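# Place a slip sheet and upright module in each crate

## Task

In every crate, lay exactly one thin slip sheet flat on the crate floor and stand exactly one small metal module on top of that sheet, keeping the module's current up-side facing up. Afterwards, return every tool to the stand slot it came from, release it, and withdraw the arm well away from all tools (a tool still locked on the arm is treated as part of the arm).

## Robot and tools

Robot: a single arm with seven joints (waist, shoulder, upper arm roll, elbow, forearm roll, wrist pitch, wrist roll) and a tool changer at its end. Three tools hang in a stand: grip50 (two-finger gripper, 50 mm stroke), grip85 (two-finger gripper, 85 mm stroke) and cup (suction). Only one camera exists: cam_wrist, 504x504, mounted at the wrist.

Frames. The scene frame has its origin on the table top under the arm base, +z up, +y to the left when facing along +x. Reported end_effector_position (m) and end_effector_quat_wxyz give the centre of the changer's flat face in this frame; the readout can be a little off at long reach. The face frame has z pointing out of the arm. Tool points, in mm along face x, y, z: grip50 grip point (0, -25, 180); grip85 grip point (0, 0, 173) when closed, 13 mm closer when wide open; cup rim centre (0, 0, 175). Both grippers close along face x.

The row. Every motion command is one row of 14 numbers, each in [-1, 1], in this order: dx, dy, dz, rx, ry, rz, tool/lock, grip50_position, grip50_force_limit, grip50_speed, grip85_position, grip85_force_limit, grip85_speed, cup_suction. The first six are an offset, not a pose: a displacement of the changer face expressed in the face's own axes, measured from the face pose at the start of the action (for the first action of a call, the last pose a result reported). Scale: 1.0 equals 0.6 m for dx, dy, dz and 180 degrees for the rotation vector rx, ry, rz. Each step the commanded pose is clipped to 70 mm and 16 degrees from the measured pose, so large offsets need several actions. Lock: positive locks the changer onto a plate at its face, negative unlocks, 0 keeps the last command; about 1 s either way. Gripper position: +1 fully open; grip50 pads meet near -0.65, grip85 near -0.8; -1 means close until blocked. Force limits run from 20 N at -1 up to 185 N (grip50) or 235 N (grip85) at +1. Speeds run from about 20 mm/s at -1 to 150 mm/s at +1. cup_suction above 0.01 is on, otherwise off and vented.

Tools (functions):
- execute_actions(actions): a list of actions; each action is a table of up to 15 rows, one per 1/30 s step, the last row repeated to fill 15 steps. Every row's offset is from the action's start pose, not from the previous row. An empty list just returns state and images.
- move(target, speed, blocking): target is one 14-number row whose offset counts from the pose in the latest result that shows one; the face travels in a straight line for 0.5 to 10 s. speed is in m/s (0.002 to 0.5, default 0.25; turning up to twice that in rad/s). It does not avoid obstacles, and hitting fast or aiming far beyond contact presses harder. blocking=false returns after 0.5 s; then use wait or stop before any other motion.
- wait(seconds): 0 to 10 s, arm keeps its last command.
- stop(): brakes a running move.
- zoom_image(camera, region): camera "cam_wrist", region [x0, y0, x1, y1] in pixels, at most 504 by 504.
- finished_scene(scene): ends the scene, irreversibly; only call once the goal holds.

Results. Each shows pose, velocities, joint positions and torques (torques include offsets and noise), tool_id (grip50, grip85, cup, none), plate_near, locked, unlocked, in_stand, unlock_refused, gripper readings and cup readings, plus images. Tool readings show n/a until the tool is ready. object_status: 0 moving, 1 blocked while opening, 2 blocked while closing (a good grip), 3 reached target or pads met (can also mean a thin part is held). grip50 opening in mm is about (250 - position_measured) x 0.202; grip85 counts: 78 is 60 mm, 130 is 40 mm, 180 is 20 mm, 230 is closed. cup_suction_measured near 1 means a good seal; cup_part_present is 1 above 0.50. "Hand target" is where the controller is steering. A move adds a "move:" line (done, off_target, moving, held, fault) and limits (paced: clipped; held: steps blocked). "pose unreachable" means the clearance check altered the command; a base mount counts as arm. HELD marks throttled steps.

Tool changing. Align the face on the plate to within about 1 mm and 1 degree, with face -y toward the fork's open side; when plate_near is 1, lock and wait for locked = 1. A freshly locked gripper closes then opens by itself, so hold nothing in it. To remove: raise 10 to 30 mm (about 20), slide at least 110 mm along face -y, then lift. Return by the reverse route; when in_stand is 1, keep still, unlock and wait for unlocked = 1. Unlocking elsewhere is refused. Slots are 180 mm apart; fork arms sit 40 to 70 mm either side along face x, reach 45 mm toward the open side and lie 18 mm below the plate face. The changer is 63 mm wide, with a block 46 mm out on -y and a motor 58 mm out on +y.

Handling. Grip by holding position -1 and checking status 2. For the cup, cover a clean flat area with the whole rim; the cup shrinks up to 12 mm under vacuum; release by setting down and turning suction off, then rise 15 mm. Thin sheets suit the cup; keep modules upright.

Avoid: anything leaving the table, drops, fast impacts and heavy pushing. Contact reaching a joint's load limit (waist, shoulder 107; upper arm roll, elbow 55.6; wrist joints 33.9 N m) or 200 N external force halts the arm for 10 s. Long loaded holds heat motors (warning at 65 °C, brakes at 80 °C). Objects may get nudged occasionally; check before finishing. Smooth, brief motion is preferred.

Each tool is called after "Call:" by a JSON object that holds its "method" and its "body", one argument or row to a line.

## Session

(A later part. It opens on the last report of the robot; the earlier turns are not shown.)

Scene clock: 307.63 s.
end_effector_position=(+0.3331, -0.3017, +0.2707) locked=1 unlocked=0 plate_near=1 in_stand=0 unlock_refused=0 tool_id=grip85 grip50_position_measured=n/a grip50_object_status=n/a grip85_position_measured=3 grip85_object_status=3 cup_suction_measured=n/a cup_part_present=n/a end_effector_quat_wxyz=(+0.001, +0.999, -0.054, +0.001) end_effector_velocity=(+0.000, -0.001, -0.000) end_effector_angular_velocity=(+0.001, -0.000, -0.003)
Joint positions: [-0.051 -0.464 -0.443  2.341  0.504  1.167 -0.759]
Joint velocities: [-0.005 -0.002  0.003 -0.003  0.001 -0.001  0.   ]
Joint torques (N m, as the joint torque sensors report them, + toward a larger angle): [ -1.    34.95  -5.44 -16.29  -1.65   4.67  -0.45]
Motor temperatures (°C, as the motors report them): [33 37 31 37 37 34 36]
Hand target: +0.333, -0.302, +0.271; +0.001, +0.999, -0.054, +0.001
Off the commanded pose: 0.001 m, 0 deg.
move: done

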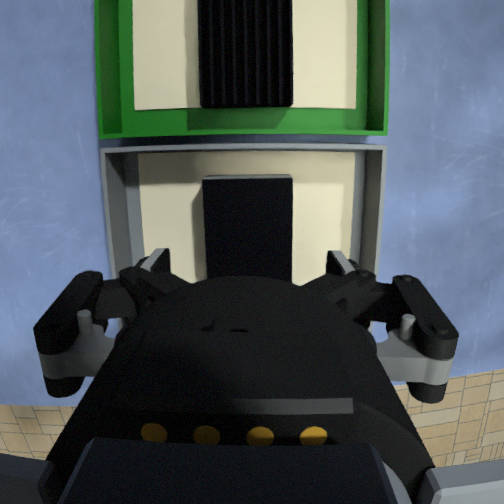

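Call:
{"method": "move", "body": {
  "target": [0,0,0.0995,0,0,0,0,1,0,0,1,0,0,0],
  "speed": 0.15
}}

Call:
{"method": "move", "body": {
  "target": [0,0,0,0,0,0,0,1,0,0,-1,-0.3,0,0]
}}

Call:
{"method": "execute_actions", "body": {
  "actions": [
    [[0,0,-0.005,0,0,0,0,1,0,0,-1,-0.3,0,0]],
    [[0,-0.005,0,0,0,0,0,1,0,0,-1,-0.3,0,0],[0,-0.005,0,0,0,0,0,1,0,0,-1,-0.3,0,0],[0,-0.01,0,0,0,0,0,1,0,0,-1,-0.3,0,0],[0,-0.01,0,0,0,0,0,1,0,0,-1,-0.3,0,0],[0,-0.015,0,0,0,0,0,1,0,0,-1,-0.3,0,0]]
  ]
}}

Call:
{"method": "move", "body": {
  "target": [0,0,0.0058,0,0,0,0,1,0,0,-1,-0.3,0,0],
  "speed": 0.01
}}

Scene clock: 311.80 s.
end_effector_position=(+0.3332, -0.3018, +0.2111) locked=1 unlocked=0 plate_near=1 in_stand=0 unlock_refused=0 tool_id=grip85 grip50_position_measured=n/a grip50_object_status=n/a grip85_position_measured=3 grip85_object_status=3 cup_suction_measured=n/a cup_part_present=n/a end_effector_quat_wxyz=(+0.001, +0.999, -0.054, +0.001) end_effector_velocity=(+0.001, -0.000, -0.001) end_effector_angular_velocity=(-0.001, -0.003, +0.000)
Joint positions: [-0.151 -0.655 -0.312  2.249  0.66   1.266 -0.876]
Joint velocities: [-0.004 -0.003  0.005 -0.003  0.002  0.004 -0.002]
Joint torques (N m, as the joint torque sensors report them, + toward a larger angle): [ -0.68  41.66  -6.84 -11.31  -1.27   6.32  -0.75]
Motor temperatures (°C, as the motors report them): [33 37 31 37 37 34 36]
Hand target: +0.333, -0.302, +0.211; +0.001, +0.999, -0.054, +0.001
Off the commanded pose: 0.000 m, 0 deg.
move: done

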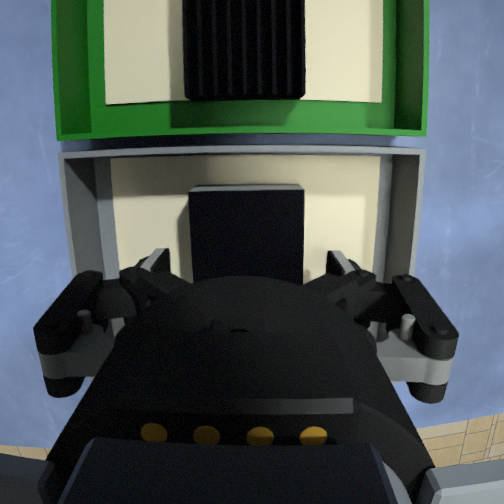

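Scene clock: 312.47 s.
end_effector_position=(+0.3334, -0.3020, +0.2115) locked=1 unlocked=0 plate_near=1 in_stand=0 unlock_refused=0 tool_id=grip85 grip50_position_measured=n/a grip50_object_status=n/a grip85_position_measured=81 grip85_object_status=2 cup_suction_measured=n/a cup_part_present=n/a end_effector_quat_wxyz=(+0.001, +0.999, -0.054, +0.001) end_effector_velocity=(+0.000, -0.000, -0.000) end_effector_angular_velocity=(-0.000, +0.000, +0.001)
Joint positions: [-0.151 -0.654 -0.312  2.249  0.66   1.267 -0.876]
Joint velocities: [-0. -0.  0. -0. -0. -0. -0.]
Joint torques (N m, as the joint torque sensors report them, + toward a larger angle): [-0.03 38.   -5.16 -9.59 -1.47  4.66  0.35]
Motor temperatures (°C, as the motors report them): [33 37 31 37 37 34 36]
Hand target: +0.333, -0.302, +0.211; +0.001, +0.999, -0.054, +0.001
Off the commanded pose: 0.001 m, 0 deg.
move: done

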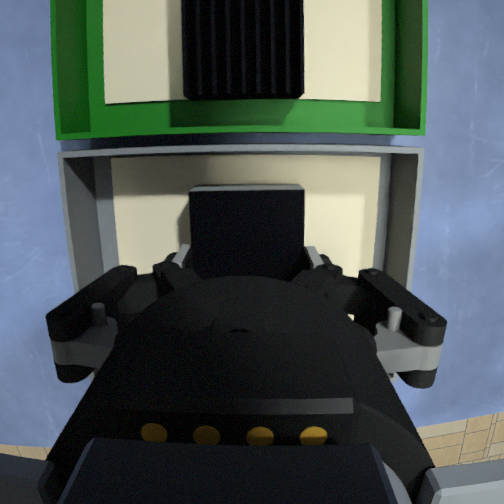

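Scene clock: 313.47 s.
end_effector_position=(+0.3344, -0.2931, +0.2142) locked=1 unlocked=0 plate_near=1 in_stand=0 unlock_refused=0 tool_id=grip85 grip50_position_measured=n/a grip50_object_status=n/a grip85_position_measured=81 grip85_object_status=2 cup_suction_measured=n/a cup_part_present=n/a end_effector_quat_wxyz=(+0.001, +0.999, -0.054, +0.001) end_effector_velocity=(-0.000, +0.001, -0.000) end_effector_angular_velocity=(+0.001, +0.001, -0.000)
Joint positions: [-0.127 -0.641 -0.314  2.266  0.662  1.271 -0.86 ]
Joint velocities: [ 0.002 -0.    -0.     0.001  0.001 -0.001  0.   ]
Joint torques (N m, as the joint torque sensors report them, + toward a larger angle): [ 0.63 43.71 -6.59 -9.02 -1.04  6.2   1.15]
Motor temperatures (°C, as the motors report them): [33 37 31 37 37 34 36]
Hand target: +0.334, -0.293, +0.214; +0.001, +0.999, -0.054, +0.001
Off the commanded pose: 0.000 m, 0 deg.
Step readings (end_effector_position; steps 1 to 15: 1st action; 16 to 30: 2nd action):
0: (+0.3334, -0.3020, +0.2115)
1: (+0.3335, -0.3021, +0.2117)
2: (+0.3333, -0.3019, +0.2125)
4: (+0.3334, -0.3020, +0.2137)
8: (+0.3335, -0.3020, +0.2143)
15: (+0.3334, -0.3020, +0.2144)
16: (+0.3335, -0.3018, +0.2144)
17: (+0.3335, -0.3010, +0.2144)
19: (+0.3337, -0.2986, +0.2143)
23: (+0.3343, -0.2939, +0.2142)
30: end_effector_position above

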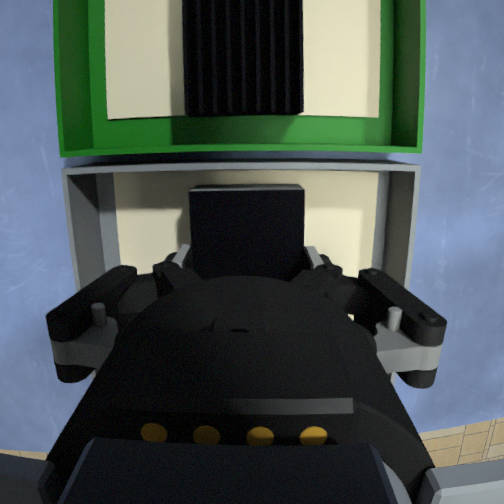

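Scene clock: 314.17 s.
end_effector_position=(+0.3346, -0.2934, +0.2114) locked=1 unlocked=0 plate_near=1 in_stand=0 unlock_refused=0 tool_id=grip85 grip50_position_measured=n/a grip50_object_status=n/a grip85_position_measured=81 grip85_object_status=2 cup_suction_measured=n/a cup_part_present=n/a end_effector_quat_wxyz=(+0.001, +0.999, -0.054, +0.002) end_effector_velocity=(-0.000, +0.000, -0.000) end_effector_angular_velocity=(+0.001, -0.001, -0.001)
Joint positions: [-0.134 -0.65  -0.307  2.261  0.667  1.277 -0.864]
Joint velocities: [-0.002  0.     0.002  0.     0.     0.001  0.   ]
Joint torques (N m, as the joint torque sensors report them, + toward a larger angle): [ -0.7   32.97  -3.36 -11.33  -0.65   5.4   -0.45]
Motor temperatures (°C, as the motors report them): [33 37 31 37 37 34 36]
Hand target: +0.334, -0.293, +0.211; +0.001, +0.999, -0.054, +0.001
Off the commanded pose: 0.001 m, 0 deg.
move: done

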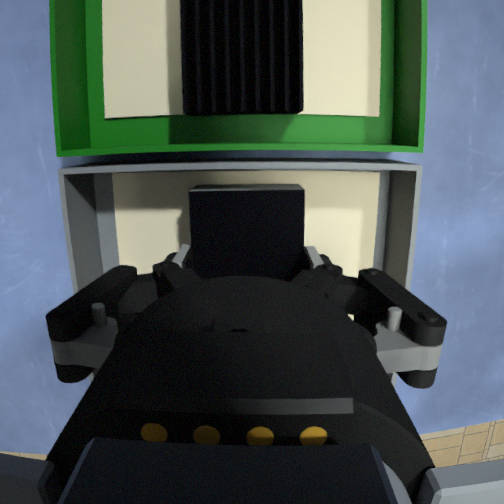

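Call:
{"method": "move", "body": {
  "target": [0,0,0,0,0,0,0,1,0,0,1,-0.3,0.5,0]
}}

Call:
{"method": "move", "body": {
  "target": [0,0,-0.1,0,0,0,0,1,0,0,1,-0.3,0.5,0]
}}

Call:
{"method": "move", "body": {
  "target": [0.1897,-0.8388,-0.188,0,0,-0.5544,0,1,0,0,1,-0.3,0.5,0],
  "speed": 0.4
}}

Scene clock: 317.20 s.
end_effector_position=(+0.3346, -0.2934, +0.2113) locked=1 unlocked=0 plate_near=1 in_stand=0 unlock_refused=0 tool_id=grip85 grip50_position_measured=n/a grip50_object_status=n/a grip85_position_measured=3 grip85_object_status=3 cup_suction_measured=n/a cup_part_present=n/a end_effector_quat_wxyz=(+0.001, +0.999, -0.054, +0.002) end_effector_velocity=(+0.000, -0.000, +0.000) end_effector_angular_velocity=(-0.001, -0.001, +0.000)
Joint positions: [-0.134 -0.651 -0.306  2.261  0.667  1.277 -0.864]
Joint velocities: [ 0.     0.    -0.    -0.     0.     0.001 -0.   ]
Joint torques (N m, as the joint torque sensors report them, + toward a larger angle): [ 0.83 43.03 -7.06 -9.48 -1.73  5.22  0.43]
Motor temperatures (°C, as the motors report them): [33 37 31 37 37 34 36]
Hand target: +0.335, -0.293, +0.211; +0.001, +0.999, -0.054, +0.002
Off the commanded pose: 0.000 m, 0 deg.
move: done

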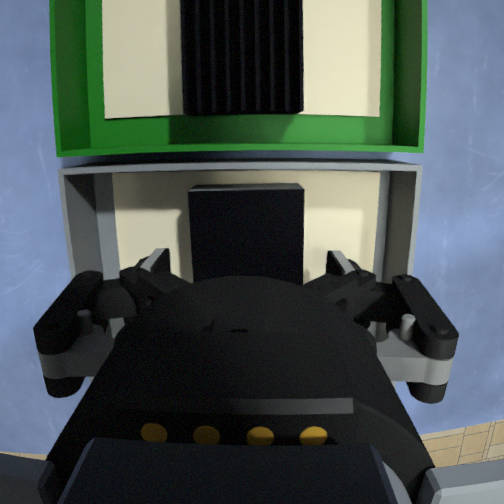

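Scene clock: 318.03 s.
end_effector_position=(+0.3344, -0.2932, +0.2713) locked=1 unlocked=0 plate_near=1 in_stand=0 unlock_refused=0 tool_id=grip85 grip50_position_measured=n/a grip50_object_status=n/a grip85_position_measured=3 grip85_object_status=3 cup_suction_measured=n/a cup_part_present=n/a end_effector_quat_wxyz=(+0.001, +0.999, -0.054, +0.002) end_effector_velocity=(+0.000, -0.000, +0.001) end_effector_angular_velocity=(-0.001, +0.001, -0.000)
Joint positions: [-0.029 -0.456 -0.443  2.355  0.506  1.177 -0.742]
Joint velocities: [ 0.005  0.004 -0.006  0.002 -0.005 -0.002  0.004]
Joint torques (N m, as the joint torque sensors report them, + toward a larger angle): [  0.67  38.53  -6.88 -13.58  -2.58   4.84   0.85]
Motor temperatures (°C, as the motors report them): [33 37 31 37 37 34 36]
Hand target: +0.334, -0.293, +0.271; +0.001, +0.999, -0.054, +0.002
Off the commanded pose: 0.000 m, 0 deg.
move: done

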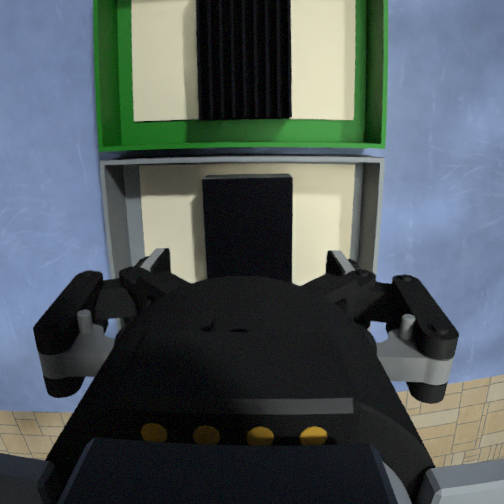

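Scene clock: 320.73 s.
end_effector_position=(+0.5012, +0.1955, +0.3835) locked=1 unlocked=0 plate_near=1 in_stand=0 unlock_refused=0 tool_id=grip85 grip50_position_measured=n/a grip50_object_status=n/a grip85_position_measured=3 grip85_object_status=3 cup_suction_measured=n/a cup_part_present=n/a end_effector_quat_wxyz=(+0.002, +0.685, +0.729, +0.001) end_effector_velocity=(+0.001, +0.001, +0.001) end_effector_angular_velocity=(+0.001, -0.001, +0.003)
Joint positions: [ 0.635 -0.291 -0.096  2.113  0.014  0.841 -1.05 ]
Joint velocities: [ 0.    -0.002  0.001 -0.004  0.    -0.002 -0.003]
Joint torques (N m, as the joint torque sensors report them, + toward a larger angle): [ -0.68  45.51   0.1  -28.98  -2.91   4.77  -0.59]
Motor temperatures (°C, as the motors report them): [33 37 31 37 37 34 36]
Hand target: +0.501, +0.196, +0.383; +0.002, +0.685, +0.729, +0.000
Off the commanded pose: 0.000 m, 0 deg.
move: done

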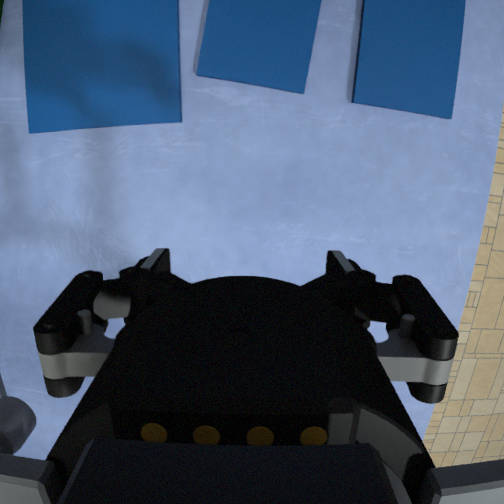

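Call:
{"method": "move", "body": {
  "target": [-0.0012,0.218,0,0,0,0,0,1,0,0,1,0,0,0],
  "speed": 0.15
}}

Call:
{"method": "move", "body": {
  "target": [0,0,0.0325,0,0,0,0,1,0,0,1,0,0,0],
  "speed": 0.04
}}

Call:
{"method": "execute_actions", "body": {
  "actions": [
    [[0,0,0.001,0,0,0,-1,1,0,0,1,0,0,0]],
    [[0,0,0,0,0,0,-1,1,0,0,1,0,0,0]],
    [[0,0,0,0,0,0,-1,1,0,0,1,0,0,0]]
  ]
}}

Scene clock: 324.53 s.
end_effector_position=(+0.6317, +0.2029, +0.3842) locked=1 unlocked=0 plate_near=1 in_stand=0 unlock_refused=0 tool_id=grip85 grip50_position_measured=n/a grip50_object_status=n/a grip85_position_measured=3 grip85_object_status=3 cup_suction_measured=n/a cup_part_present=n/a end_effector_quat_wxyz=(+0.002, +0.685, +0.729, +0.001) end_effector_velocity=(+0.001, -0.000, +0.000) end_effector_angular_velocity=(+0.000, +0.000, -0.000)
Joint positions: [ 0.551 -0.543 -0.133  1.697  0.066  0.676 -1.186]
Joint velocities: [-0.002 -0.002  0.001 -0.004  0.    -0.002 -0.   ]
Joint torques (N m, as the joint torque sensors report them, + toward a larger angle): [  0.39  59.73  -1.39 -31.38  -3.59   4.47  -0.45]
Motor temperatures (°C, as the motors report them): [33 37 31 37 37 34 36]
Hand target: +0.632, +0.203, +0.384; +0.002, +0.685, +0.729, +0.000
Off the commanded pose: 0.000 m, 0 deg.
move: done

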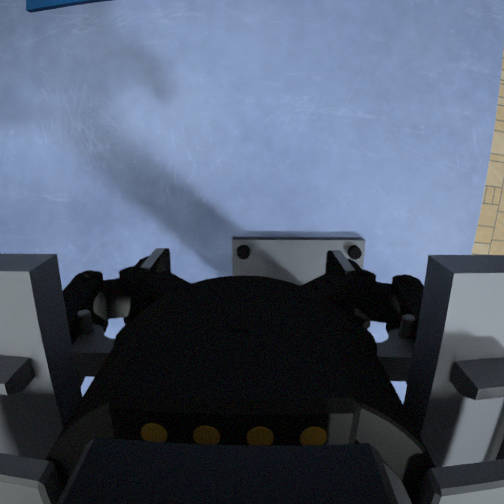

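Scene clock: 325.33 s.
end_effector_position=(+0.6318, +0.2029, +0.3649) locked=1 unlocked=0 plate_near=1 in_stand=1 unlock_refused=0 tool_id=grip85 grip50_position_measured=n/a grip50_object_status=n/a grip85_position_measured=3 grip85_object_status=3 cup_suction_measured=n/a cup_part_present=n/a end_effector_quat_wxyz=(+0.003, +0.685, +0.729, +0.000) end_effector_velocity=(-0.000, +0.000, -0.001) end_effector_angular_velocity=(+0.000, +0.000, -0.000)
Joint positions: [ 0.55  -0.574 -0.132  1.706  0.071  0.715 -1.189]
Joint velocities: [-0.    -0.001  0.001  0.    -0.     0.001  0.001]
Joint torques (N m, as the joint torque sensors report them, + toward a larger angle): [ -0.88  59.39  -2.16 -30.04  -3.63   6.    -0.44]
Motor temperatures (°C, as the motors report them): [33 37 31 37 37 34 36]
Hand target: +0.632, +0.203, +0.365; +0.002, +0.685, +0.729, +0.001
Off the commanded pose: 0.000 m, 0 deg.
move: done

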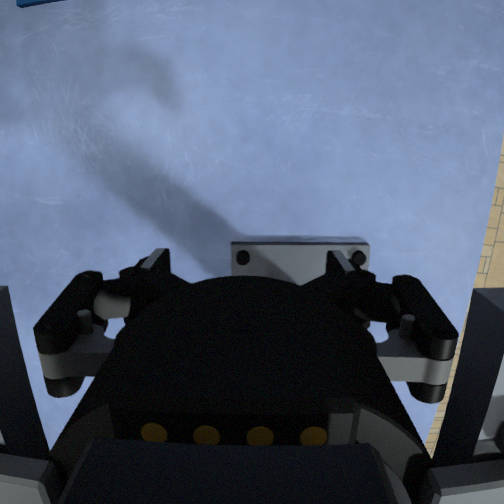

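Scene clock: 326.83 s.
end_effector_position=(+0.6315, +0.2028, +0.3639) locked=0 unlocked=1 plate_near=1 in_stand=1 unlock_refused=0 tool_id=none grip50_position_measured=n/a grip50_object_status=n/a grip85_position_measured=n/a grip85_object_status=n/a cup_suction_measured=n/a cup_part_present=n/a end_effector_quat_wxyz=(+0.002, +0.685, +0.729, -0.000) end_effector_velocity=(-0.000, +0.000, -0.000) end_effector_angular_velocity=(-0.000, +0.000, +0.000)
Joint positions: [ 0.55  -0.575 -0.132  1.707  0.072  0.716 -1.189]
Joint velocities: [-0.     0.     0.     0.    -0.001 -0.     0.   ]
Joint torques (N m, as the joint torque sensors report them, + toward a larger angle): [  0.5   52.63  -1.41 -25.1   -3.26   4.02   0.08]
Motor temperatures (°C, as the motors report them): [33 37 31 37 37 34 36]
Hand target: +0.631, +0.203, +0.364; +0.002, +0.685, +0.729, -0.000
Off the commanded pose: 0.000 m, 0 deg.
Step readings (end_effector_position; steps 1 to 15: 1st action; 16 to 30: 2nd action; 31 to 45: 3rd action):
0: (+0.6318, +0.2029, +0.3649)
1: (+0.6316, +0.2029, +0.3645)
2: (+0.6313, +0.2028, +0.3638)
4: (+0.6314, +0.2028, +0.3638)
8: (+0.6314, +0.2028, +0.3638)
15: (+0.6315, +0.2028, +0.3639)
16: (+0.6315, +0.2028, +0.3639)
17: (+0.6315, +0.2028, +0.3639)
19: (+0.6315, +0.2028, +0.3639)
23: (+0.6315, +0.2028, +0.3639)
30: (+0.6315, +0.2028, +0.3639)
31: (+0.6315, +0.2028, +0.3639)
32: (+0.6315, +0.2028, +0.3639)
34: (+0.6315, +0.2028, +0.3639)
38: (+0.6315, +0.2028, +0.3639)
45: end_effector_position above

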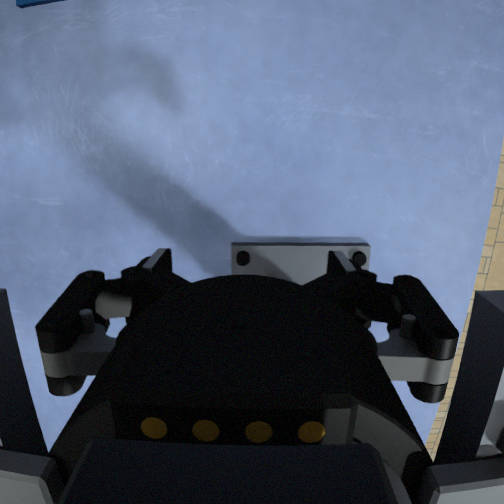

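Call:
{"method": "move", "body": {
  "target": [0,0,-0.06,0,0,0,0,1,0,0,1,0,0,0],
  "speed": 0.1
}}

Call:
{"method": "move", "body": {
  "target": [-0.55,-0.4,-0.25,0,0,0,0,1,0,0,1,0,0,0],
  "speed": 0.35
}}

Scene clock: 328.97 s.
end_effector_position=(+0.6313, +0.2028, +0.3995) locked=0 unlocked=1 plate_near=0 in_stand=0 unlock_refused=0 tool_id=none grip50_position_measured=n/a grip50_object_status=n/a grip85_position_measured=n/a grip85_object_status=n/a cup_suction_measured=n/a cup_part_present=n/a end_effector_quat_wxyz=(+0.002, +0.685, +0.729, -0.000) end_effector_velocity=(-0.000, +0.000, +0.001) end_effector_angular_velocity=(+0.001, +0.001, -0.000)
Joint positions: [ 0.552 -0.52  -0.134  1.688  0.062  0.642 -1.183]
Joint velocities: [ 0.001  0.002 -0.001 -0.001  0.001 -0.004 -0.   ]
Joint torques (N m, as the joint torque sensors report them, + toward a larger angle): [  1.59  53.46  -1.7  -27.93  -3.9    3.58   0.97]
Motor temperatures (°C, as the motors report them): [33 37 31 37 37 34 36]
Hand target: +0.631, +0.203, +0.400; +0.002, +0.685, +0.729, -0.000
Off the commanded pose: 0.000 m, 0 deg.
move: done

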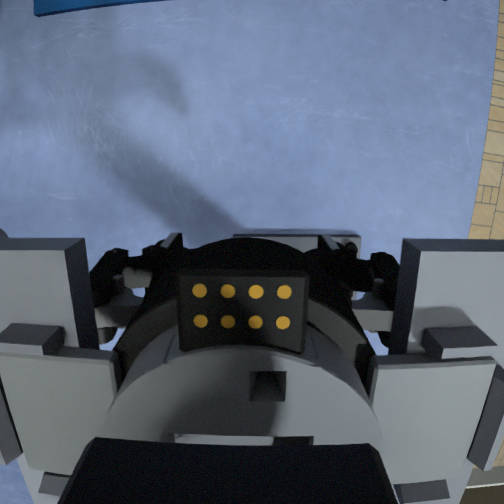

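Scene clock: 330.73 s.
end_effector_position=(+0.4117, -0.1410, +0.5500) locked=0 unlocked=1 plate_near=0 in_stand=0 unlock_refused=0 tool_id=none grip50_position_measured=n/a grip50_object_status=n/a grip85_position_measured=n/a grip85_object_status=n/a cup_suction_measured=n/a cup_part_present=n/a end_effector_quat_wxyz=(+0.002, +0.685, +0.728, -0.000) end_effector_velocity=(-0.001, -0.001, +0.001) end_effector_angular_velocity=(-0.000, +0.001, +0.001)
Joint positions: [ 0.213  0.302 -0.293  2.229 -0.104  0.384 -1.611]
Joint velocities: [-0.001  0.002 -0.001 -0.    -0.001 -0.003 -0.003]
Joint torques (N m, as the joint torque sensors report them, + toward a larger angle): [ -1.5   19.11   2.03 -30.65  -4.53   3.41  -0.48]
Motor temperatures (°C, as the motors report them): [33 37 31 37 37 34 36]
Hand target: +0.412, -0.141, +0.550; +0.002, +0.685, +0.728, -0.000
Off the commanded pose: 0.000 m, 0 deg.
move: done

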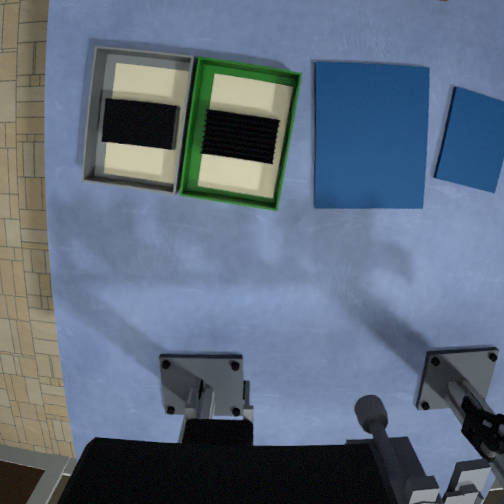

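Call:
{"method": "finished_scene", "body": {
  "scene": 1
}}

The scene is finished: the task was done.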